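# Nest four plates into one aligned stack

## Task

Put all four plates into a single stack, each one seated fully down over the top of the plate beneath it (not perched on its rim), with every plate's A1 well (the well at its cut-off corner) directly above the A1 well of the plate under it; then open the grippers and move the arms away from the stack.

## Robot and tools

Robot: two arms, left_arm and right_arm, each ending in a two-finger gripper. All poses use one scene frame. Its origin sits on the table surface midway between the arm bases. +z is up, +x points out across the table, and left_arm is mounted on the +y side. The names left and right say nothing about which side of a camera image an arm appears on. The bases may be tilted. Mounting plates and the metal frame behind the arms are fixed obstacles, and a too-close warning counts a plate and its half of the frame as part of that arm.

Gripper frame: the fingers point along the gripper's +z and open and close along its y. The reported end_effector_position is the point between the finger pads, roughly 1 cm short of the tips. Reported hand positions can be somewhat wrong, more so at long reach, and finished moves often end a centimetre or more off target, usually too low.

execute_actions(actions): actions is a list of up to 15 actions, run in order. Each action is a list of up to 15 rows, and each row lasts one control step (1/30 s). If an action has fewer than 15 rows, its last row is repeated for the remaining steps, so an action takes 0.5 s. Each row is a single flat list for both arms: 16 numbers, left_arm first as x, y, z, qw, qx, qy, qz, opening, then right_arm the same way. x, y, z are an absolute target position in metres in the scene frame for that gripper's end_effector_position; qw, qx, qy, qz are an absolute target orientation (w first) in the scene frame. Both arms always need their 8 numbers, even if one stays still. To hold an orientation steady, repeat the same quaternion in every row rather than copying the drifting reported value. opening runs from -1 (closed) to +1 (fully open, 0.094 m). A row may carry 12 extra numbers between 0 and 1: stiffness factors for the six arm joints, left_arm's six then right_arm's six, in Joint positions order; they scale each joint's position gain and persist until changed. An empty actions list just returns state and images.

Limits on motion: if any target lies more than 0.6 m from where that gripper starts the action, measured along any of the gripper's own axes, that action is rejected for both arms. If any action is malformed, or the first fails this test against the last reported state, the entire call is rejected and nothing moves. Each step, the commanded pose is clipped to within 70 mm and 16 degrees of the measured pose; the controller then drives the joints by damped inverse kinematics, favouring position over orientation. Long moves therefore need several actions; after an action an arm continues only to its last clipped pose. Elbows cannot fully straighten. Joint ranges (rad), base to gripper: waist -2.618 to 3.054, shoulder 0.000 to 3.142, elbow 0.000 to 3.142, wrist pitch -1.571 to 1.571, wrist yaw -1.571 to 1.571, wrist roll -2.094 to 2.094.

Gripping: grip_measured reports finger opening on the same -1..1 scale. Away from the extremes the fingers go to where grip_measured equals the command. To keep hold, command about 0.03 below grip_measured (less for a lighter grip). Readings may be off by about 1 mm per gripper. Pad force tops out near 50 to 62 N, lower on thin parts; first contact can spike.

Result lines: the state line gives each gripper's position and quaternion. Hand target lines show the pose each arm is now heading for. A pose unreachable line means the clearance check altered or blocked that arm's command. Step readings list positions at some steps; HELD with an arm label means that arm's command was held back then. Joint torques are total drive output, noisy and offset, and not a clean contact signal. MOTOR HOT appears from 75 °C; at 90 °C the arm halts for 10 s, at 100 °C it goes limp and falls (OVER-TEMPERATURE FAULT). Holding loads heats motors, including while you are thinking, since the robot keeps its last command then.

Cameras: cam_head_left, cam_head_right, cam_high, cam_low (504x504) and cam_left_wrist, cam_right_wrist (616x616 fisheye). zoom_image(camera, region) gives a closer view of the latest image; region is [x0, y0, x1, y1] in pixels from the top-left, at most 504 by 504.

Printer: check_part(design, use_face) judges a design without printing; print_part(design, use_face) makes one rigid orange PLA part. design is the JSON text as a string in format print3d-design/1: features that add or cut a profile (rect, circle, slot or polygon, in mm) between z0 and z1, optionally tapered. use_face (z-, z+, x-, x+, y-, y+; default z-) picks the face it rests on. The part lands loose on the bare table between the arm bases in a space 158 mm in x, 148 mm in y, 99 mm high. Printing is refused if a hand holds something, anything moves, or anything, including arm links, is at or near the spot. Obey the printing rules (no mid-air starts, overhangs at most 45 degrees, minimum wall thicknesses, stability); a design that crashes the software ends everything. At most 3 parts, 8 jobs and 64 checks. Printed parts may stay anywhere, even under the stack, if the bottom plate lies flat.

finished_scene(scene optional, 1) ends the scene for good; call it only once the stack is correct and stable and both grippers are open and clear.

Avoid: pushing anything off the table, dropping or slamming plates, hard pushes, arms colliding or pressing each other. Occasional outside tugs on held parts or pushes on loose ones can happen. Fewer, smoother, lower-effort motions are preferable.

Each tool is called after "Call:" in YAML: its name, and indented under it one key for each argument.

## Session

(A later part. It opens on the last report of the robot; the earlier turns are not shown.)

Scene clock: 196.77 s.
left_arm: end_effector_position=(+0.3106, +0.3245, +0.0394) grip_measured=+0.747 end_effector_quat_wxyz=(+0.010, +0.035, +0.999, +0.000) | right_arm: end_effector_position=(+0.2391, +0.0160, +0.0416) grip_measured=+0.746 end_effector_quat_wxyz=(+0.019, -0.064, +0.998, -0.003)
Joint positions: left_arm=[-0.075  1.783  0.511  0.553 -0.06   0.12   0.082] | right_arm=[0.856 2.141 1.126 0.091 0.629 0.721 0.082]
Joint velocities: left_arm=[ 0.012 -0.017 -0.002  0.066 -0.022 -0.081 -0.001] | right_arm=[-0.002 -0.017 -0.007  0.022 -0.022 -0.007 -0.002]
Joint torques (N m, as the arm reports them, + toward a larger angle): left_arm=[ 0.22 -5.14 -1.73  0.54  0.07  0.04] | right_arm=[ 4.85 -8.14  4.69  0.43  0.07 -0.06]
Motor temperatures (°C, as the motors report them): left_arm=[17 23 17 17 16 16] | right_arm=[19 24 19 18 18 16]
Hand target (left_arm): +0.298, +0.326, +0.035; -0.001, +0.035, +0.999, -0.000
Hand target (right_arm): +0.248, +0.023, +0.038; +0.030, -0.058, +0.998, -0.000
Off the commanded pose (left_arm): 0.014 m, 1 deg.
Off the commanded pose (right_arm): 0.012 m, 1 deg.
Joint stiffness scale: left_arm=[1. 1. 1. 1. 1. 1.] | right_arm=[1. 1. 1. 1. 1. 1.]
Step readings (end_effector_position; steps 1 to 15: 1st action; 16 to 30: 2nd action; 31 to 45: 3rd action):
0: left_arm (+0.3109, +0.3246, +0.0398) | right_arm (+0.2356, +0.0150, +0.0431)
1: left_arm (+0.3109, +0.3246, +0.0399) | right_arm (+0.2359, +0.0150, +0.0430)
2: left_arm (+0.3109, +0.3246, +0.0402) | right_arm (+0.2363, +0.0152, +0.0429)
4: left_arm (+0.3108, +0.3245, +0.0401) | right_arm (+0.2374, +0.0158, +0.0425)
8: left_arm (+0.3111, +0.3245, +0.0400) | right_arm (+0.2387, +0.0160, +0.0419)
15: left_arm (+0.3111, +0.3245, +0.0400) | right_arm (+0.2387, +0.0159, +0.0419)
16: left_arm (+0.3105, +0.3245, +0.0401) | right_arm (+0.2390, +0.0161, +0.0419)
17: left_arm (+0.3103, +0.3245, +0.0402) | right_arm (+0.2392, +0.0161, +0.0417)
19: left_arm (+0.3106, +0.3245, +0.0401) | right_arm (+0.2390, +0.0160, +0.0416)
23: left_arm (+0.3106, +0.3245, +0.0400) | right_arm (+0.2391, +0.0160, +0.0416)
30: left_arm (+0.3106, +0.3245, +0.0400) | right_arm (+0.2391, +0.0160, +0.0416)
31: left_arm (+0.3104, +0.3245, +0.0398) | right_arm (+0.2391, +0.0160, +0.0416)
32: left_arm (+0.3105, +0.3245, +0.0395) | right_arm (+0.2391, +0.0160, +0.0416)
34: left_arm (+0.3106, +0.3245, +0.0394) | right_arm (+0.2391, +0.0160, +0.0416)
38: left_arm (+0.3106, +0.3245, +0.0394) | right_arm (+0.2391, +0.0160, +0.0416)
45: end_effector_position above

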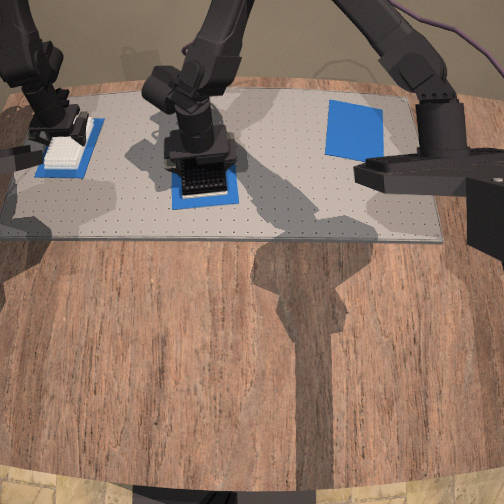

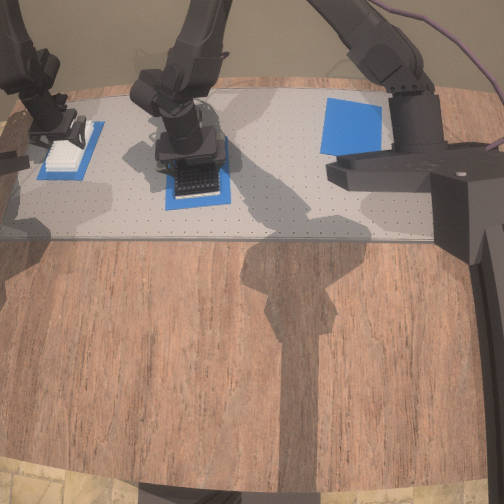

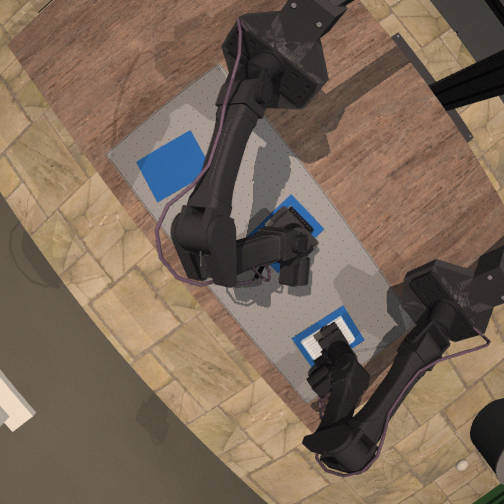

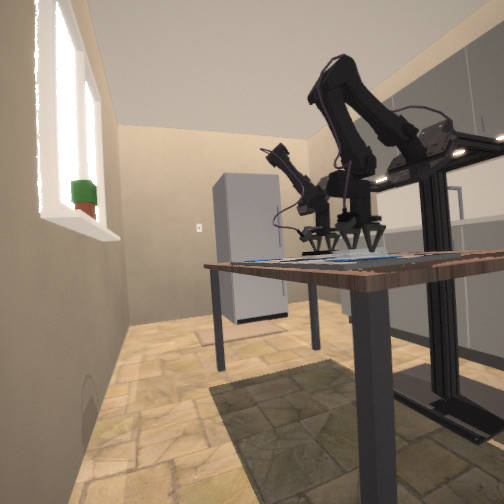

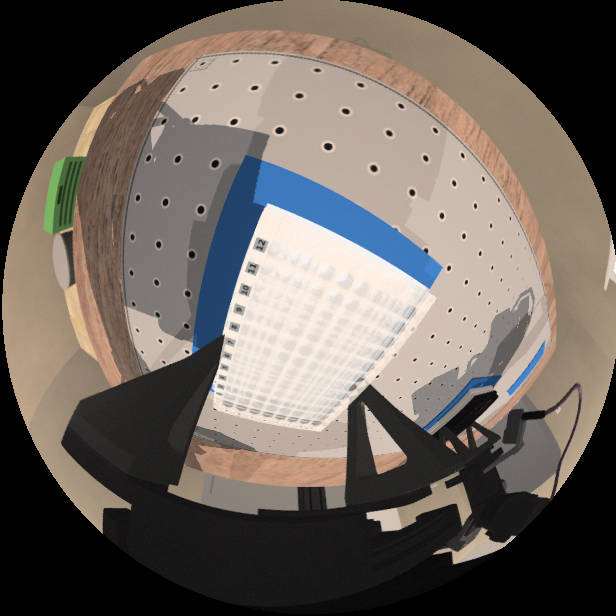

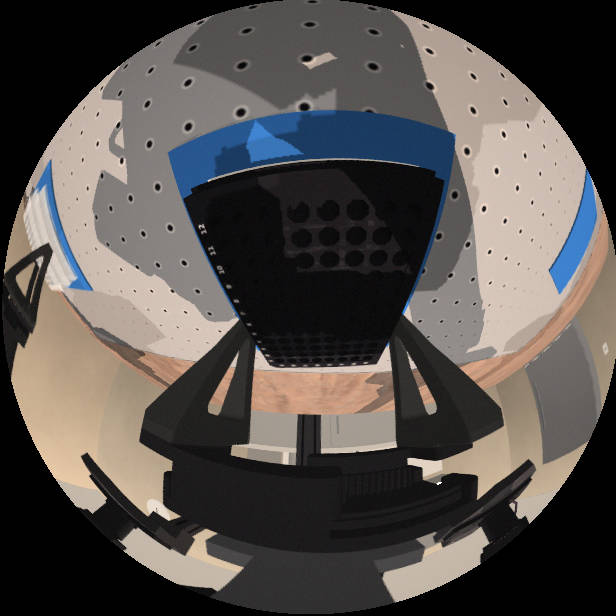

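Call:
execute_actions:
  actions:
    - [[0.305,0.326,0.036,0,0.035,0.999,0,0.8,0.248,0.023,0.038,0.03,-0.058,0.998,0,0.8]]
    - [[0.305,0.326,0.038,0,0.035,0.999,0,1,0.248,0.023,0.04,0.03,-0.058,0.998,0,1]]
    - [[0.305,0.326,0.10,0,0.035,0.999,0,1,0.24,0.023,0.10,0.03,-0.058,0.998,0,1]]
    - [[0.28,0.326,0.12,0,0.035,0.999,0,1,0.2,-0.1,0.13,0,-0.058,0.998,0,1]]

Call:
zoom_image:
  camera: "cam_head_left"
  region: [40,100,280,240]

Call:
zoom_image:
  camera: "cam_low"
  region: [200,200,504,300]

Scene clock: 220.67 s.
left_arm: end_effector_position=(+0.2856, +0.3282, +0.1173) grip_measured=+1.000 end_effector_quat_wxyz=(+0.004, +0.034, +0.999, +0.000) | right_arm: end_effector_position=(+0.1928, -0.1105, +0.1276) grip_measured=+1.000 end_effector_quat_wxyz=(-0.014, -0.069, +0.997, -0.025)
Joint positions: left_arm=[-0.075  1.315  0.297  0.285 -0.061  0.117  0.094] | right_arm=[0.886 1.659 0.519 0.105 0.627 0.796 0.094]
Joint velocities: left_arm=[-0.002  0.012  0.012  0.007 -0.037  0.037  0.   ] | right_arm=[-0.007 -0.071  0.012  0.403 -0.066 -0.051  0.   ]
Joint torques (N m, as the arm reports them, + toward a larger angle): left_arm=[-1.   -7.74 -0.79  0.19 -0.08 -0.06] | right_arm=[ 3.28 -7.4  -0.08  0.2  -0.07  0.  ]
Motor temperatures (°C, as the motors report them): left_arm=[17 22 17 17 16 16] | right_arm=[19 24 20 18 18 16]
Hand target (left_arm): +0.280, +0.326, +0.120; +0.000, +0.035, +0.999, +0.000
Hand target (right_arm): +0.200, -0.100, +0.130; -0.001, -0.058, +0.998, -0.001
Off the commanded pose (left_arm): 0.007 m, 0 deg.
Off the commanded pose (right_arm): 0.013 m, 3 deg.
Joint stiffness scale: left_arm=[1. 1. 1. 1. 1. 1.] | right_arm=[1. 1. 1. 1. 1. 1.]
Step readings (end_effector_position; steps 1 to 15: 1st action; 16 to 30: 2nd action; 31 to 45: 3rd action; 46 to 60: 4th action):
0: left_arm (+0.3106, +0.3245, +0.0394) | right_arm (+0.2391, +0.0160, +0.0416)
1: left_arm (+0.3105, +0.3245, +0.0394) | right_arm (+0.2390, +0.0161, +0.0416)
2: left_arm (+0.3105, +0.3245, +0.0394) | right_arm (+0.2390, +0.0161, +0.0416)
4: left_arm (+0.3104, +0.3245, +0.0394) | right_arm (+0.2390, +0.0161, +0.0416)
8: left_arm (+0.3104, +0.3245, +0.0394) | right_arm (+0.2390, +0.0161, +0.0416)
15: left_arm (+0.3104, +0.3245, +0.0394) | right_arm (+0.2390, +0.0161, +0.0416)
16: left_arm (+0.3103, +0.3244, +0.0394) | right_arm (+0.2390, +0.0161, +0.0416)
17: left_arm (+0.3101, +0.3244, +0.0394) | right_arm (+0.2392, +0.0159, +0.0414)
19: left_arm (+0.3094, +0.3244, +0.0394) | right_arm (+0.2398, +0.0151, +0.0409)
23: left_arm (+0.3090, +0.3244, +0.0394) | right_arm (+0.2405, +0.0142, +0.0404)
30: left_arm (+0.3087, +0.3244, +0.0394) | right_arm (+0.2405, +0.0142, +0.0404)
31: left_arm (+0.3082, +0.3246, +0.0437) | right_arm (+0.2410, +0.0143, +0.0440)
32: left_arm (+0.3063, +0.3252, +0.0543) | right_arm (+0.2398, +0.0118, +0.0513)
34: left_arm (+0.3118, +0.3268, +0.0762) | right_arm (+0.2400, +0.0164, +0.0708)
38: left_arm (+0.3317, +0.3291, +0.0967) | right_arm (+0.2470, +0.0344, +0.0962)
45: left_arm (+0.3170, +0.3284, +0.0973) | right_arm (+0.2454, +0.0288, +0.0973)
46: left_arm (+0.3142, +0.3283, +0.0988) | right_arm (+0.2430, +0.0251, +0.0980)
47: left_arm (+0.3090, +0.3283, +0.1028) | right_arm (+0.2382, +0.0129, +0.1017)
49: left_arm (+0.2947, +0.3281, +0.1102) | right_arm (+0.2243, -0.0253, +0.1079)
53: left_arm (+0.2833, +0.3280, +0.1159) | right_arm (+0.1933, -0.1037, +0.1197)
60: end_effector_position above

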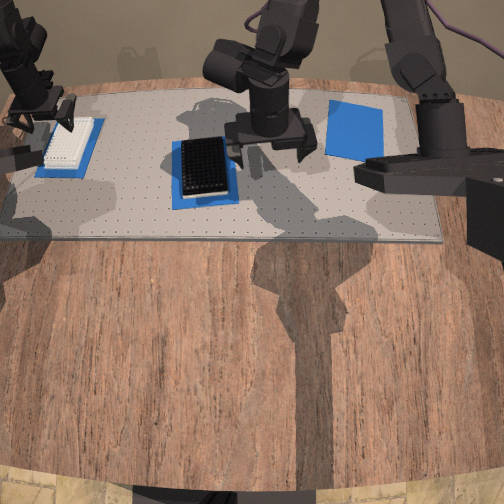

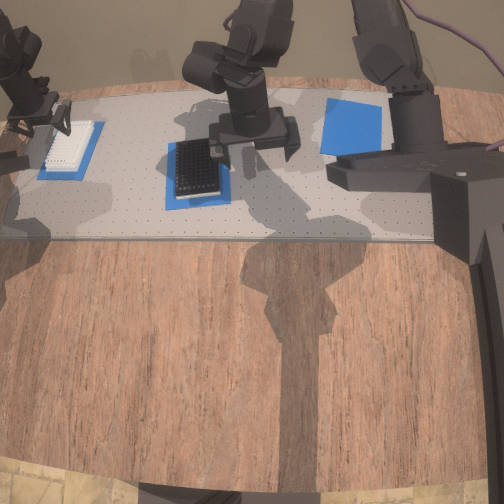

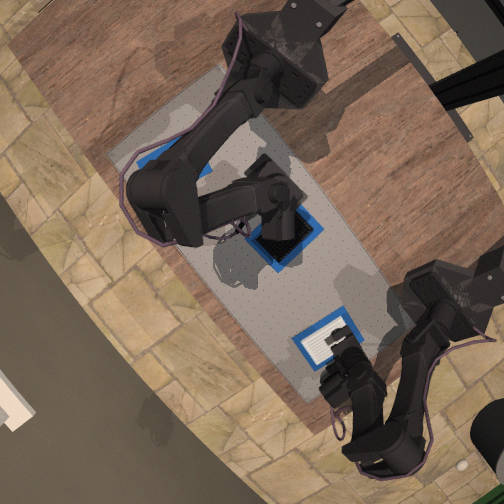

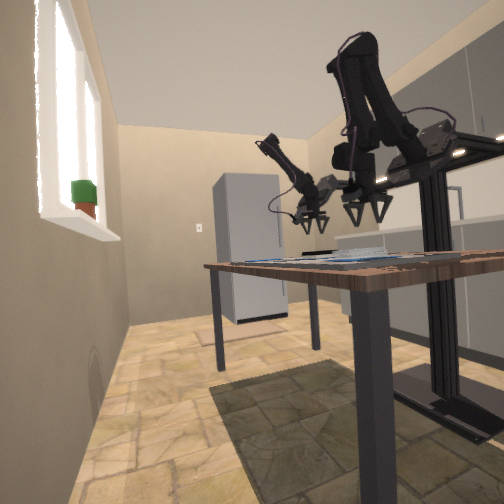

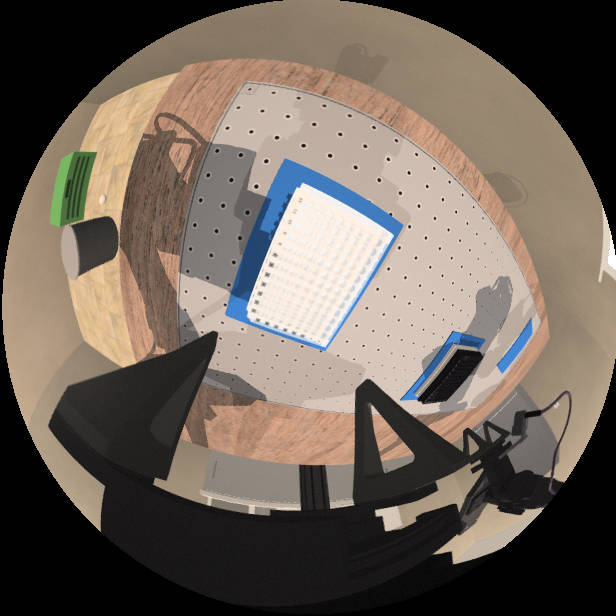

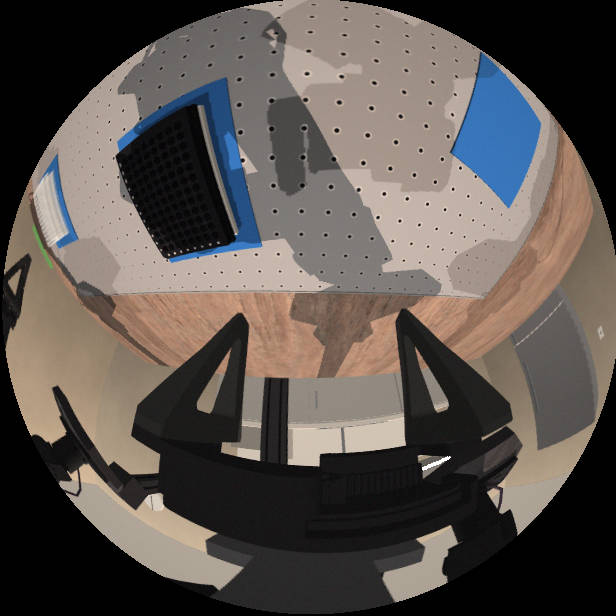

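Region (40, 100, 280, 240) of cam_head_left's 504x504 image, scaled by 2.100, with more detail than that image has; it fills the top 294 rows of this view, and the rest is white.

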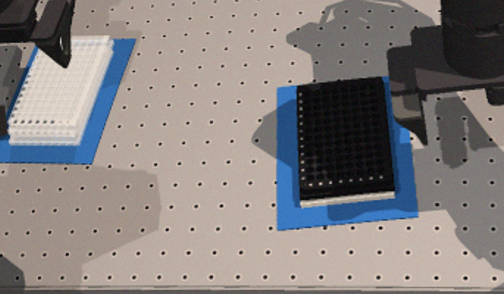

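Region (200, 200, 504, 300) of cam_low's 504x504 image, scaled by 1.658, with more detail than that image has; it fills the top 166 rows of this view, and the rest is white.

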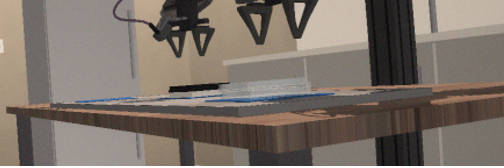

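Call:
zoom_image:
  camera: "cam_low"
  region: [295,238,395,268]

Call:
zoom_image:
  camera: "cam_right_wrist"
  region: [20,70,280,280]

Call:
zoom_image:
  camera: "cam_left_wrist"
  region: [220,150,520,420]

Call:
zoom_image:
  camera: "cam_head_left"
  region: [165,130,245,215]

Call:
zoom_image:
  camera: "cam_head_left"
  region: [30,110,110,185]

Region (295, 238, 395, 268) of cam_low's 504x504 image, scaled by 5.040, with more detail than that image has; it fills the top 151 rows of this view, and the rest is white.

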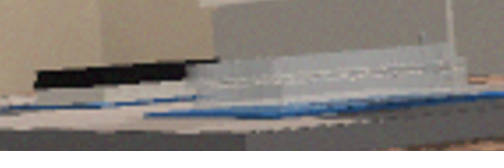

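Region (20, 70, 280, 280) of cam_right_wrist's 616x616 image, scaled by 1.938, with more detail than that image has; it fills the top 407 rows of this view, and the rest is white.

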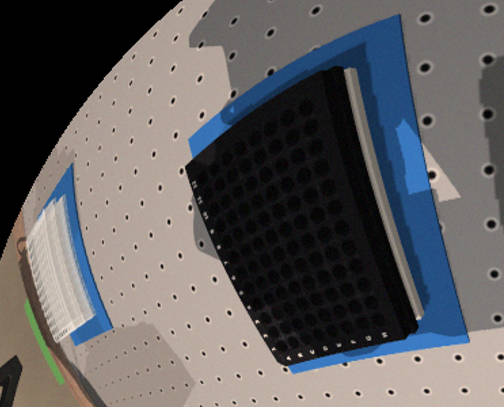

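Region (220, 150, 520, 420) of cam_left_wrist's 616x616 image, scaled by 1.680, with more detail than that image has; it fills the top 454 rows of this view, and the rest is white.

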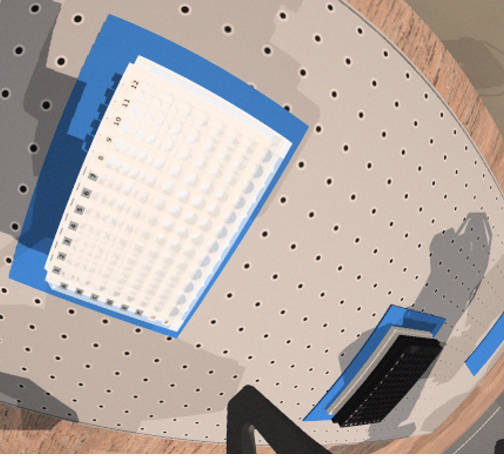

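Region (165, 130, 245, 215) of cam_head_left's 504x504 image, scaled by 5.929, with more detail than that image has; it fills the left 474 columns of this view, and the rest is white.

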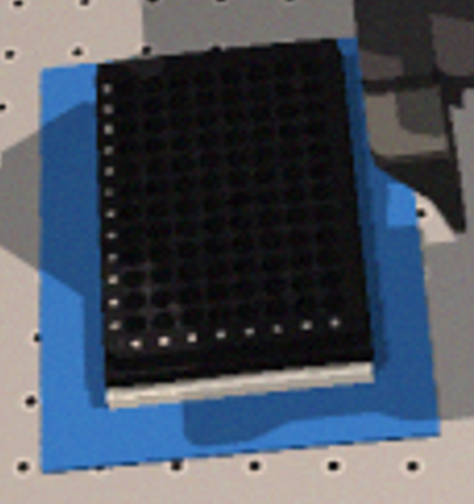

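Region (30, 110, 110, 185) of cam_head_left's 504x504 image, scaled by 6.300, with more detail than that image has; it fills the top 472 rows of this view, and the rest is white.

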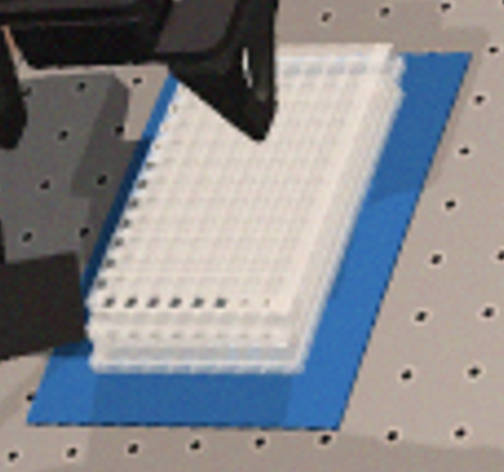

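Call:
execute_actions:
  actions:
    - [[0.315,0.326,0.075,0,0.035,0.999,0,1,0.2,-0.25,0.13,0,0,1,0,1]]
    - [[0.318,0.326,0.056,0,0.035,0.999,0,1,0.2,-0.25,0.13,0,0,1,0,1]]
    - [[0.318,0.326,0.047,0,0.035,0.999,0,1,0.2,-0.25,0.13,0,0,1,0,1]]
    - [[0.318,0.326,0.04,0,0.035,0.999,0,1,0.2,-0.25,0.13,0,0,1,0,1]]

Scene clock: 237.50 s.
left_arm: end_effector_position=(+0.3051, +0.3247, +0.0432) grip_measured=+1.000 end_effector_quat_wxyz=(-0.016, +0.035, +0.999, -0.001) | right_arm: end_effector_position=(+0.2063, -0.2448, +0.1291) grip_measured=+1.000 end_effector_quat_wxyz=(+0.004, +0.001, +1.000, +0.003)
Joint positions: left_arm=[-0.075  1.752  0.529  0.451 -0.062  0.117  0.094] | right_arm=[0.287 1.344 0.056 0.538 0.214 0.398 0.094]
Joint velocities: left_arm=[ 0.002 -0.012 -0.007 -0.037 -0.007 -0.081  0.   ] | right_arm=[ 0.022 -0.017 -0.022 -0.051  0.022 -0.037  0.   ]
Joint torques (N m, as the arm reports them, + toward a larger angle): left_arm=[-0.13 -7.18  1.26  0.35  0.05  0.03] | right_arm=[-0.18 -3.84 -3.17  0.54 -0.06 -0.04]
Motor temperatures (°C, as the motors report them): left_arm=[17 23 17 17 16 16] | right_arm=[19 23 19 18 18 16]
Hand target (left_arm): +0.318, +0.326, +0.040; +0.000, +0.035, +0.999, -0.000
Hand target (right_arm): +0.200, -0.250, +0.130; -0.000, +0.000, +1.000, -0.000
Off the commanded pose (left_arm): 0.013 m, 2 deg.
Off the commanded pose (right_arm): 0.008 m, 1 deg.
Joint stiffness scale: left_arm=[1. 1. 1. 1. 1. 1.] | right_arm=[1. 1. 1. 1. 1. 1.]
Step readings (end_effector_position; steps 1 to 15: 1st action; 16 to 30: 2nd action; 31 to 45: 3rd action; 46 to 60: 4th action):
0: left_arm (+0.2850, +0.3282, +0.1173) | right_arm (+0.1969, -0.1030, +0.1274)
1: left_arm (+0.2860, +0.3281, +0.1145) | right_arm (+0.1971, -0.1062, +0.1268)
2: left_arm (+0.2884, +0.3278, +0.1068) | right_arm (+0.1993, -0.1190, +0.1266)
4: left_arm (+0.2953, +0.3271, +0.0909) | right_arm (+0.1997, -0.1644, +0.1250)
8: left_arm (+0.2985, +0.3265, +0.0785) | right_arm (+0.1875, -0.2571, +0.1298)
15: left_arm (+0.3001, +0.3266, +0.0779) | right_arm (+0.1968, -0.2624, +0.1307)
16: left_arm (+0.3007, +0.3265, +0.0762) | right_arm (+0.1985, -0.2599, +0.1302)
17: left_arm (+0.3020, +0.3263, +0.0719) | right_arm (+0.1999, -0.2575, +0.1299)
19: left_arm (+0.3024, +0.3258, +0.0634) | right_arm (+0.2021, -0.2535, +0.1295)
23: left_arm (+0.2998, +0.3254, +0.0590) | right_arm (+0.2048, -0.2487, +0.1292)
30: left_arm (+0.3028, +0.3255, +0.0588) | right_arm (+0.2066, -0.2456, +0.1291)
31: left_arm (+0.3033, +0.3255, +0.0580) | right_arm (+0.2066, -0.2454, +0.1291)
32: left_arm (+0.3040, +0.3254, +0.0559) | right_arm (+0.2065, -0.2453, +0.1291)
34: left_arm (+0.3043, +0.3252, +0.0520) | right_arm (+0.2065, -0.2452, +0.1291)
38: left_arm (+0.3029, +0.3250, +0.0502) | right_arm (+0.2064, -0.2450, +0.1291)
45: left_arm (+0.3045, +0.3251, +0.0501) | right_arm (+0.2063, -0.2448, +0.1291)
46: left_arm (+0.3050, +0.3251, +0.0495) | right_arm (+0.2063, -0.2448, +0.1291)
47: left_arm (+0.3052, +0.3250, +0.0478) | right_arm (+0.2063, -0.2448, +0.1291)
49: left_arm (+0.3052, +0.3248, +0.0446) | right_arm (+0.2063, -0.2448, +0.1291)
53: left_arm (+0.3038, +0.3246, +0.0433) | right_arm (+0.2063, -0.2448, +0.1291)
60: end_effector_position above

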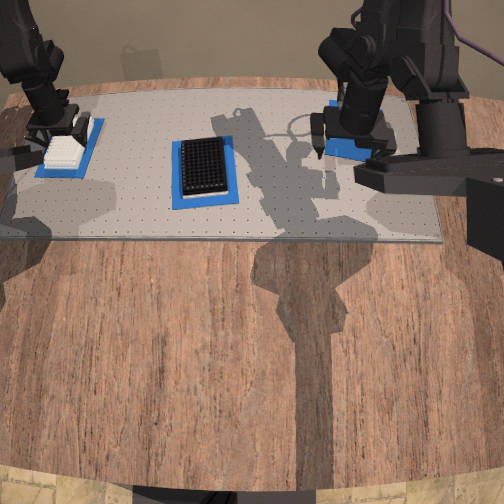

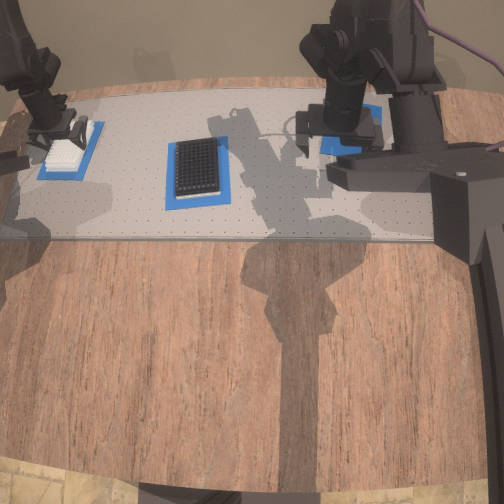

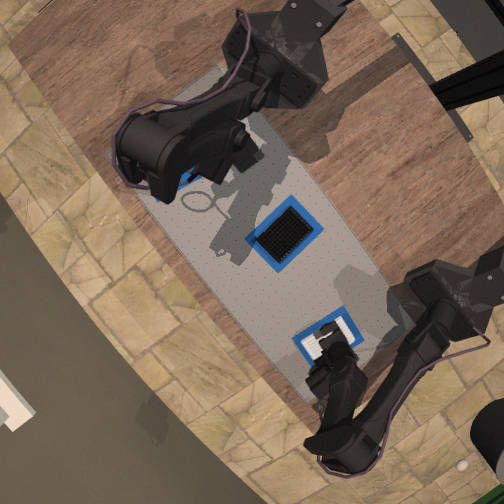

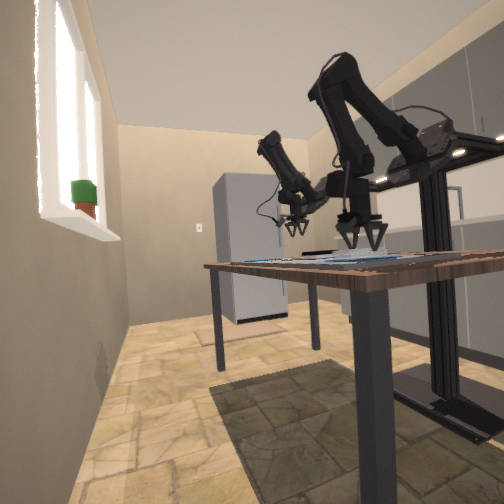

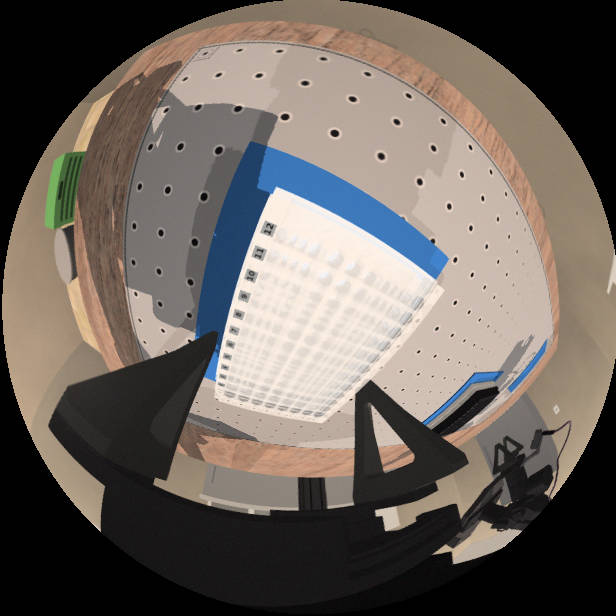

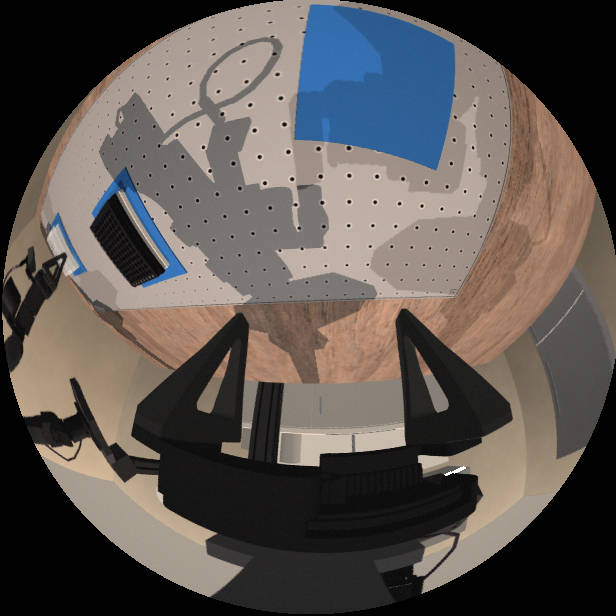

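Call:
execute_actions:
  actions:
    - [[0.318,0.326,0.037,0,0.035,0.999,0,1,0.2,-0.25,0.13,0,0,1,0,1]]
    - [[0.318,0.326,0.037,0,0.035,0.999,0,0.85,0.2,-0.25,0.13,0,0,1,0,1],[0.318,0.326,0.037,0,0.035,0.999,0,0.85,0.2,-0.25,0.13,0,0,1,0,1],[0.318,0.326,0.037,0,0.035,0.999,0,0.85,0.2,-0.25,0.13,0,0,1,0,1],[0.318,0.326,0.037,0,0.035,0.999,0,0.72,0.2,-0.25,0.13,0,0,1,0,1]]
    - [[0.315,0.326,0.06,0,0.035,0.999,0,0.72,0.2,-0.25,0.13,0,0,1,0,1],[0.315,0.326,0.06,0,0.035,0.999,0,0.72,0.2,-0.25,0.13,0,0,1,0,1],[0.315,0.326,0.06,0,0.035,0.999,0,0.72,0.2,-0.25,0.13,0,0,1,0,1],[0.315,0.326,0.06,0,0.035,0.999,0,0.72,0.2,-0.25,0.13,0,0,1,0,1],[0.31,0.326,0.1,0,0.035,0.999,0,0.72,0.2,-0.25,0.13,0,0,1,0,1]]
    - [[0.27,0.18,0.1,0,-0.02,0.999,0,0.72,0.2,-0.25,0.13,0,0,1,0,1]]
    - [[0.23,0.03,0.095,0,-0.058,0.998,0,0.72,0.2,-0.25,0.13,0,0,1,0,1]]
    - [[0.23,0.015,0.075,0,-0.058,0.998,0,0.72,0.2,-0.25,0.13,0,0,1,0,1]]
    - [[0.23,0.015,0.064,0,-0.058,0.998,0,0.72,0.2,-0.25,0.13,0,0,1,0,1]]

Call:
zoom_image:
  camera: "cam_head_left"
  region: [150,120,260,220]

Call:
zoom_image:
  camera: "cam_left_wrist"
  region: [150,130,470,450]

Scene clock: 249.00 s.
left_arm: end_effector_position=(+0.2229, +0.0260, +0.0625) grip_measured=+0.748 end_effector_quat_wxyz=(-0.010, -0.055, +0.998, +0.010) | right_arm: end_effector_position=(+0.2063, -0.2448, +0.1291) grip_measured=+1.000 end_effector_quat_wxyz=(+0.004, +0.001, +1.000, +0.003)
Joint positions: left_arm=[-1.079  2.256  1.017  0.105 -0.711 -0.937  0.082] | right_arm=[0.287 1.344 0.056 0.538 0.214 0.398 0.094]
Joint velocities: left_arm=[-0.022 -0.007  0.007 -0.066 -0.037 -0.066 -0.001] | right_arm=[-0.002 -0.022 -0.007 -0.007  0.051 -0.066  0.   ]
Joint torques (N m, as the arm reports them, + toward a larger angle): left_arm=[-6.87 -7.73  2.81  0.18 -0.06  0.04] | right_arm=[-0.25 -3.83 -3.21  0.53 -0.08 -0.04]
Motor temperatures (°C, as the motors report them): left_arm=[17 24 17 17 16 16] | right_arm=[18 22 19 18 18 16]
Hand target (left_arm): +0.230, +0.015, +0.064; -0.000, -0.058, +0.998, -0.000
Hand target (right_arm): +0.200, -0.250, +0.130; -0.000, +0.000, +1.000, -0.000
Off the commanded pose (left_arm): 0.013 m, 2 deg.
Off the commanded pose (right_arm): 0.008 m, 1 deg.
Joint stiffness scale: left_arm=[1. 1. 1. 1. 1. 1.] | right_arm=[1. 1. 1. 1. 1. 1.]
Step readings (end_effector_position; steps 1 to 15: 1st action; 16 to 30: 2nd action; 31 to 45: 3rd action; 46 to 60: 4th action; 61 to 75: 5th action; 76 to 90: 6th action; 91 to 105: 7th action):
0: left_arm (+0.3052, +0.3247, +0.0432) | right_arm (+0.2063, -0.2448, +0.1291)
1: left_arm (+0.3052, +0.3247, +0.0430) | right_arm (+0.2063, -0.2448, +0.1291)
2: left_arm (+0.3049, +0.3246, +0.0425) | right_arm (+0.2063, -0.2448, +0.1291)
4: left_arm (+0.3032, +0.3245, +0.0416) | right_arm (+0.2063, -0.2448, +0.1291)
8: left_arm (+0.3019, +0.3244, +0.0410) | right_arm (+0.2063, -0.2448, +0.1291)
15: left_arm (+0.3022, +0.3244, +0.0410) | right_arm (+0.2063, -0.2448, +0.1291)
16: left_arm (+0.3022, +0.3244, +0.0410) | right_arm (+0.2063, -0.2448, +0.1291)
17: left_arm (+0.3022, +0.3244, +0.0410) | right_arm (+0.2063, -0.2448, +0.1291)
19: left_arm (+0.3022, +0.3244, +0.0410) | right_arm (+0.2063, -0.2448, +0.1291)
23: left_arm (+0.3023, +0.3244, +0.0410) | right_arm (+0.2063, -0.2448, +0.1291)
30: left_arm (+0.3023, +0.3244, +0.0410) | right_arm (+0.2063, -0.2448, +0.1291)
31: left_arm (+0.3034, +0.3245, +0.0422) | right_arm (+0.2063, -0.2448, +0.1291)
32: left_arm (+0.3047, +0.3248, +0.0449) | right_arm (+0.2063, -0.2448, +0.1291)
34: left_arm (+0.3138, +0.3256, +0.0508) | right_arm (+0.2063, -0.2448, +0.1291)
38: left_arm (+0.3266, +0.3282, +0.0829) | right_arm (+0.2063, -0.2448, +0.1291)
45: left_arm (+0.3290, +0.3291, +0.0960) | right_arm (+0.2063, -0.2448, +0.1291)
46: left_arm (+0.3268, +0.3255, +0.0963) | right_arm (+0.2063, -0.2448, +0.1291)
47: left_arm (+0.3245, +0.3115, +0.0975) | right_arm (+0.2063, -0.2448, +0.1291)
49: left_arm (+0.3158, +0.2665, +0.1016) | right_arm (+0.2063, -0.2448, +0.1291)
53: left_arm (+0.2825, +0.1841, +0.1098) | right_arm (+0.2063, -0.2448, +0.1291)
60: left_arm (+0.2526, +0.1858, +0.1024) | right_arm (+0.2063, -0.2448, +0.1291)
61: left_arm (+0.2536, +0.1834, +0.1022) | right_arm (+0.2063, -0.2448, +0.1291)
62: left_arm (+0.2520, +0.1708, +0.1022) | right_arm (+0.2063, -0.2448, +0.1291)
64: left_arm (+0.2417, +0.1312, +0.1038) | right_arm (+0.2063, -0.2448, +0.1291)
68: left_arm (+0.2253, +0.0514, +0.1018) | right_arm (+0.2063, -0.2448, +0.1291)
75: left_arm (+0.2324, +0.0247, +0.0939) | right_arm (+0.2063, -0.2448, +0.1291)
76: left_arm (+0.2328, +0.0250, +0.0921) | right_arm (+0.2063, -0.2448, +0.1291)
77: left_arm (+0.2335, +0.0216, +0.0879) | right_arm (+0.2063, -0.2448, +0.1291)
79: left_arm (+0.2329, +0.0150, +0.0793) | right_arm (+0.2063, -0.2448, +0.1291)
83: left_arm (+0.2264, +0.0178, +0.0738) | right_arm (+0.2063, -0.2448, +0.1291)
90: left_arm (+0.2234, +0.0214, +0.0737) | right_arm (+0.2063, -0.2448, +0.1291)
91: left_arm (+0.2233, +0.0216, +0.0729) | right_arm (+0.2063, -0.2448, +0.1291)
92: left_arm (+0.2237, +0.0212, +0.0710) | right_arm (+0.2063, -0.2448, +0.1291)
94: left_arm (+0.2240, +0.0221, +0.0667) | right_arm (+0.2063, -0.2448, +0.1291)
98: left_arm (+0.2228, +0.0259, +0.0626) | right_arm (+0.2063, -0.2448, +0.1291)
105: end_effector_position above

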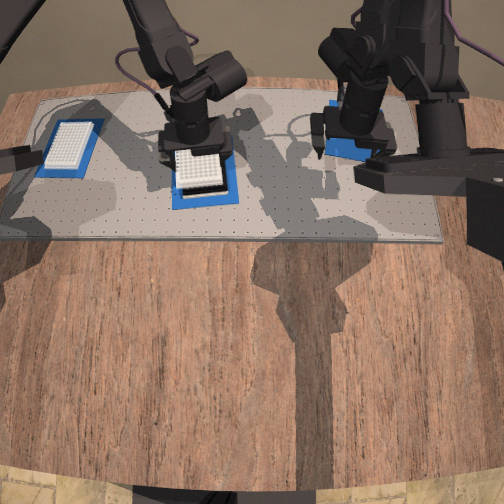

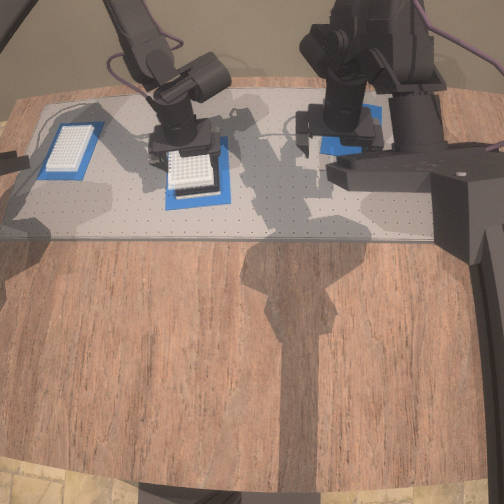

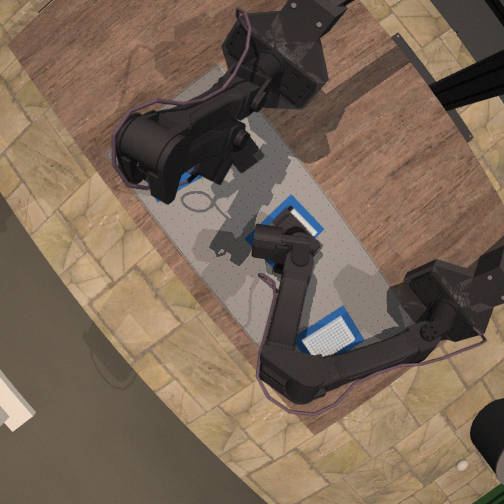

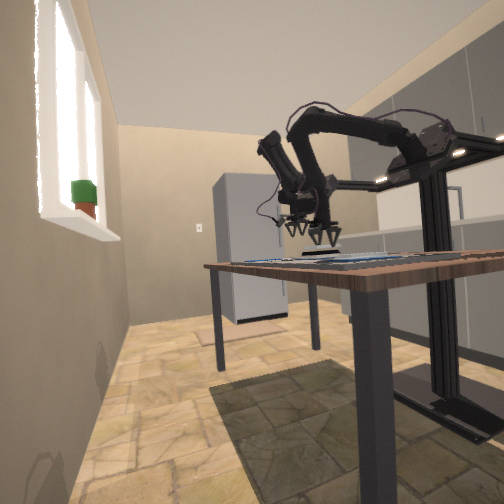

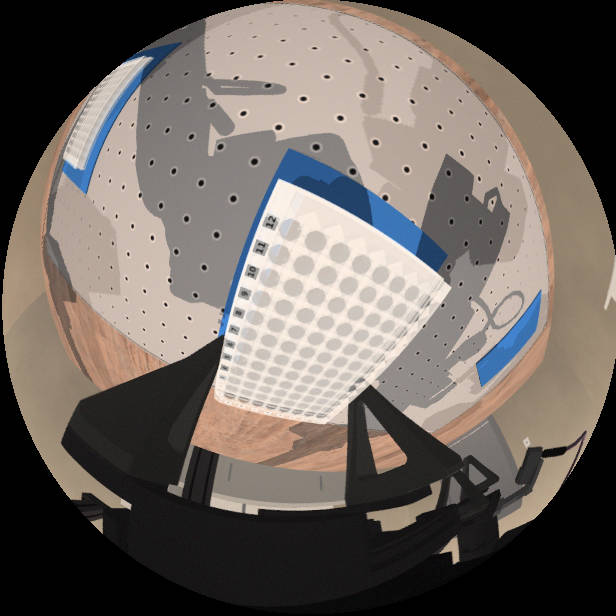

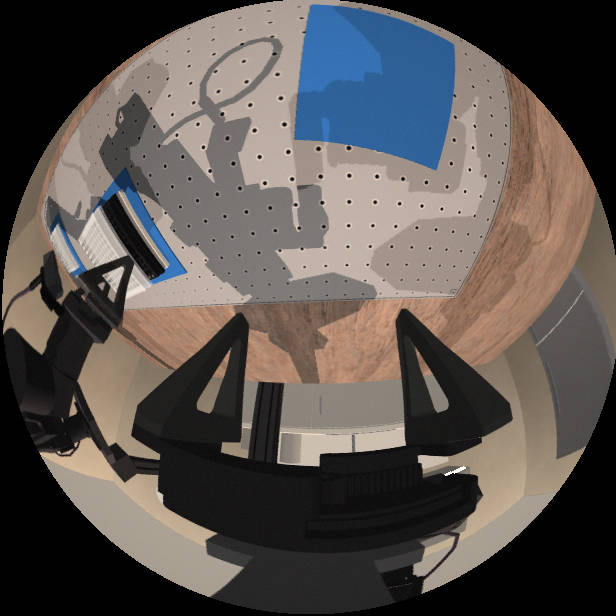

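Region (150, 120, 260, 220) of cam_head_left's 504x504 image, scaled by 4.582, with more detail than that image has; it fills the top 458 rows of this view, and the rest is white.

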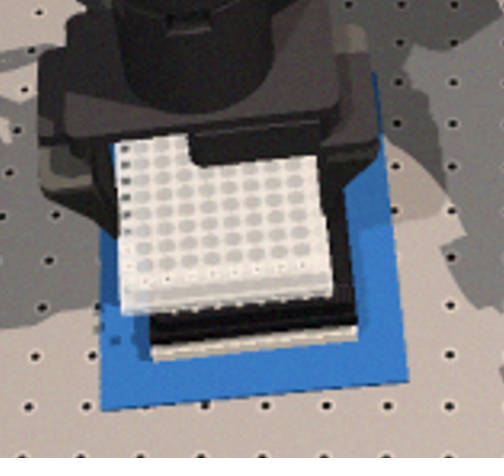

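Region (150, 130, 470, 450) of cam_left_wrist's 616x616 image, scaled by 1.575, with more detail than that image has.

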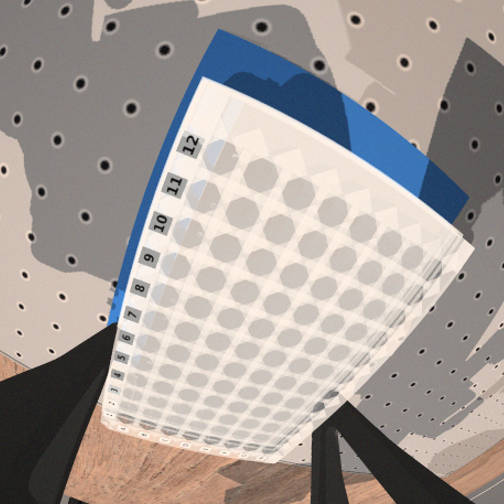

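Call:
execute_actions:
  actions:
    - [[0.228,0.003,0.066,0,-0.062,0.998,0,0.72,0.2,-0.25,0.13,0,0,1,0,1]]
    - [[0.228,0.003,0.059,0,-0.062,0.998,0,0.72,0.2,-0.25,0.13,0,0,1,0,1]]

Call:
zoom_image:
  camera: "cam_head_left"
  region: [150,120,260,220]

Call:
zoom_image:
  camera: "cam_right_wrist"
  region: [60,150,220,310]

Scene clock: 255.73 s.
left_arm: end_effector_position=(+0.2231, +0.0155, +0.0555) grip_measured=+0.748 end_effector_quat_wxyz=(-0.009, -0.063, +0.998, +0.010) | right_arm: end_effector_position=(+0.2063, -0.2448, +0.1291) grip_measured=+1.000 end_effector_quat_wxyz=(+0.004, +0.001, +1.000, +0.003)
Joint positions: left_arm=[-1.081  2.299  1.073  0.089 -0.713 -0.956  0.082] | right_arm=[0.287 1.344 0.056 0.538 0.214 0.398 0.094]
Joint velocities: left_arm=[-0.002 -0.017 -0.002  0.081 -0.007  0.095  0.   ] | right_arm=[ 0.002 -0.007 -0.007 -0.022  0.022 -0.022  0.   ]
Joint torques (N m, as the arm reports them, + toward a larger angle): left_arm=[-7.63 -7.82  2.91  0.13 -0.1   0.04] | right_arm=[-0.24 -3.82 -3.21  0.53 -0.07 -0.05]
Motor temperatures (°C, as the motors report them): left_arm=[18 24 17 17 16 16] | right_arm=[18 22 19 18 18 16]
Hand target (left_arm): +0.228, +0.003, +0.059; +0.000, -0.062, +0.998, -0.000
Hand target (right_arm): +0.200, -0.250, +0.130; -0.000, +0.000, +1.000, -0.000
Off the commanded pose (left_arm): 0.014 m, 2 deg.
Off the commanded pose (right_arm): 0.008 m, 1 deg.
Joint stiffness scale: left_arm=[1. 1. 1. 1. 1. 1.] | right_arm=[1. 1. 1. 1. 1. 1.]
Step readings (end_effector_position; steps 1 to 15: 1st action; 16 to 30: 2nd action):
0: left_arm (+0.2229, +0.0260, +0.0625) | right_arm (+0.2063, -0.2448, +0.1291)
1: left_arm (+0.2234, +0.0254, +0.0622) | right_arm (+0.2063, -0.2448, +0.1291)
2: left_arm (+0.2241, +0.0235, +0.0611) | right_arm (+0.2063, -0.2448, +0.1291)
4: left_arm (+0.2268, +0.0182, +0.0596) | right_arm (+0.2063, -0.2448, +0.1291)
8: left_arm (+0.2292, +0.0144, +0.0598) | right_arm (+0.2063, -0.2448, +0.1291)
15: left_arm (+0.2287, +0.0149, +0.0598) | right_arm (+0.2063, -0.2448, +0.1291)
16: left_arm (+0.2284, +0.0150, +0.0595) | right_arm (+0.2063, -0.2448, +0.1291)
17: left_arm (+0.2279, +0.0146, +0.0589) | right_arm (+0.2063, -0.2448, +0.1291)
19: left_arm (+0.2259, +0.0145, +0.0571) | right_arm (+0.2063, -0.2448, +0.1291)
23: left_arm (+0.2231, +0.0155, +0.0555) | right_arm (+0.2063, -0.2448, +0.1291)
30: end_effector_position above

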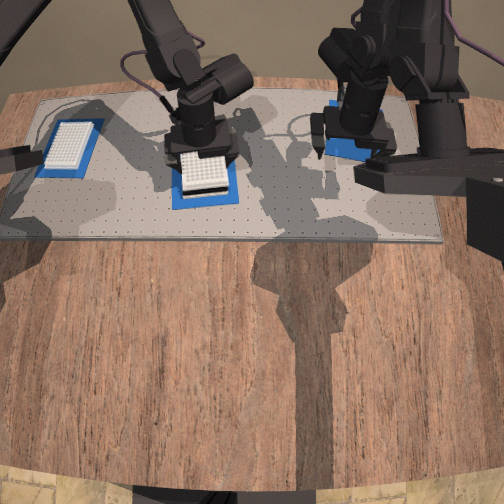

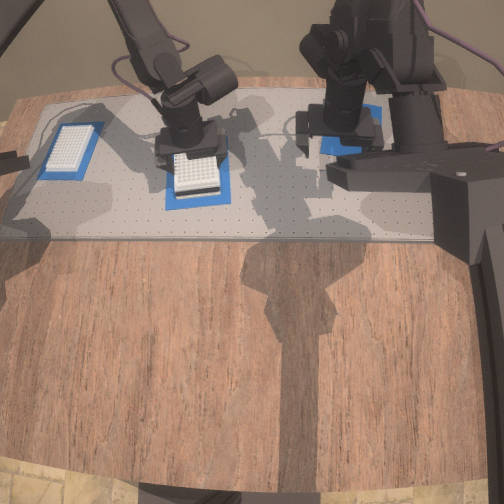

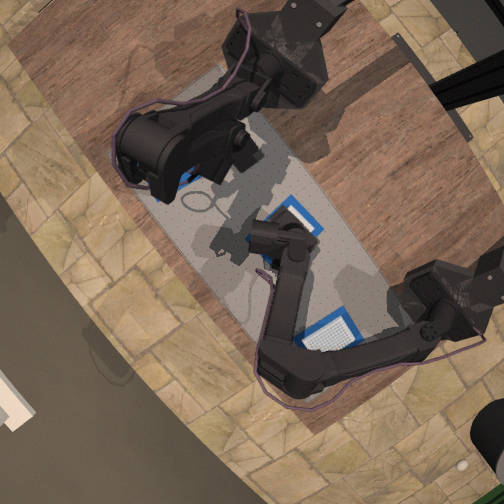

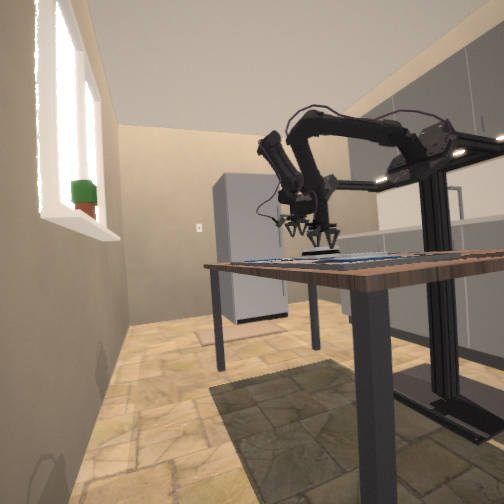

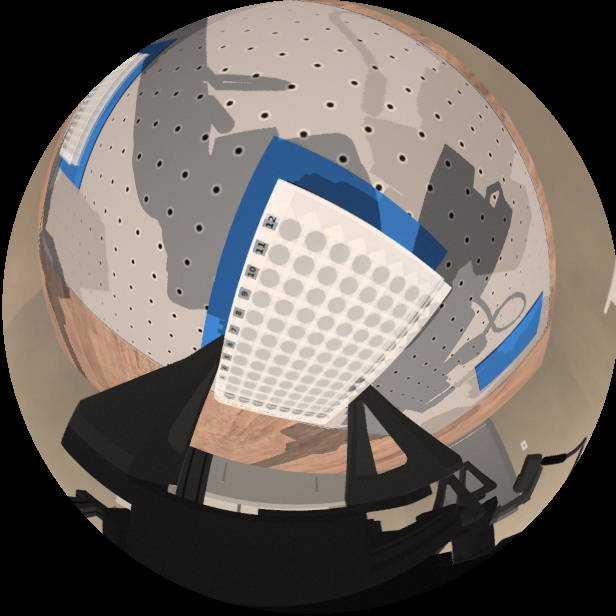

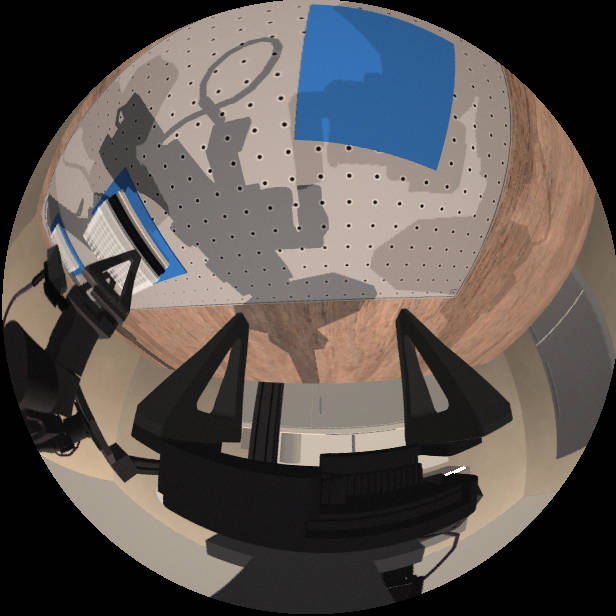

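Region (150, 120, 260, 220) of cam_head_left's 504x504 image, scaled by 4.582, with more detail than that image has; it fills the top 458 rows of this view, and the rest is white.

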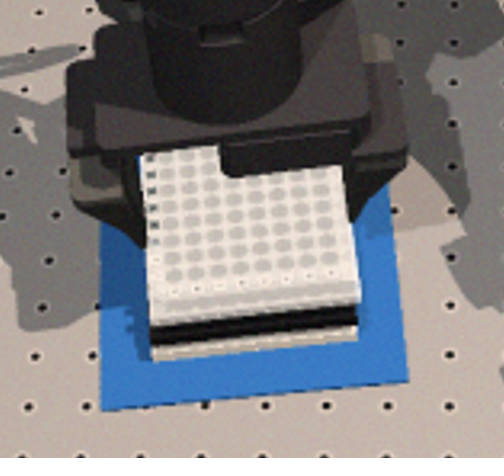

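Region (60, 150, 220, 310) of cam_right_wrist's 616x616 image, scaled by 3.150, with more detail than that image has.

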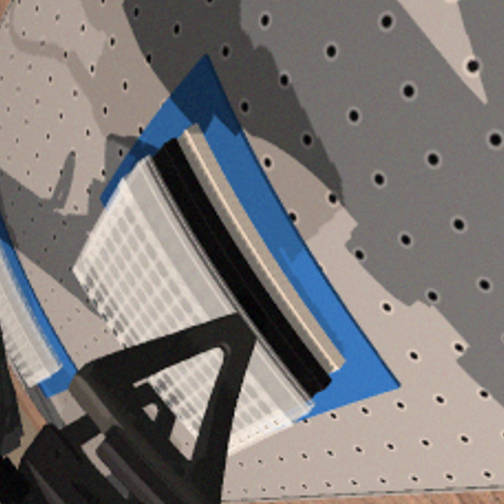

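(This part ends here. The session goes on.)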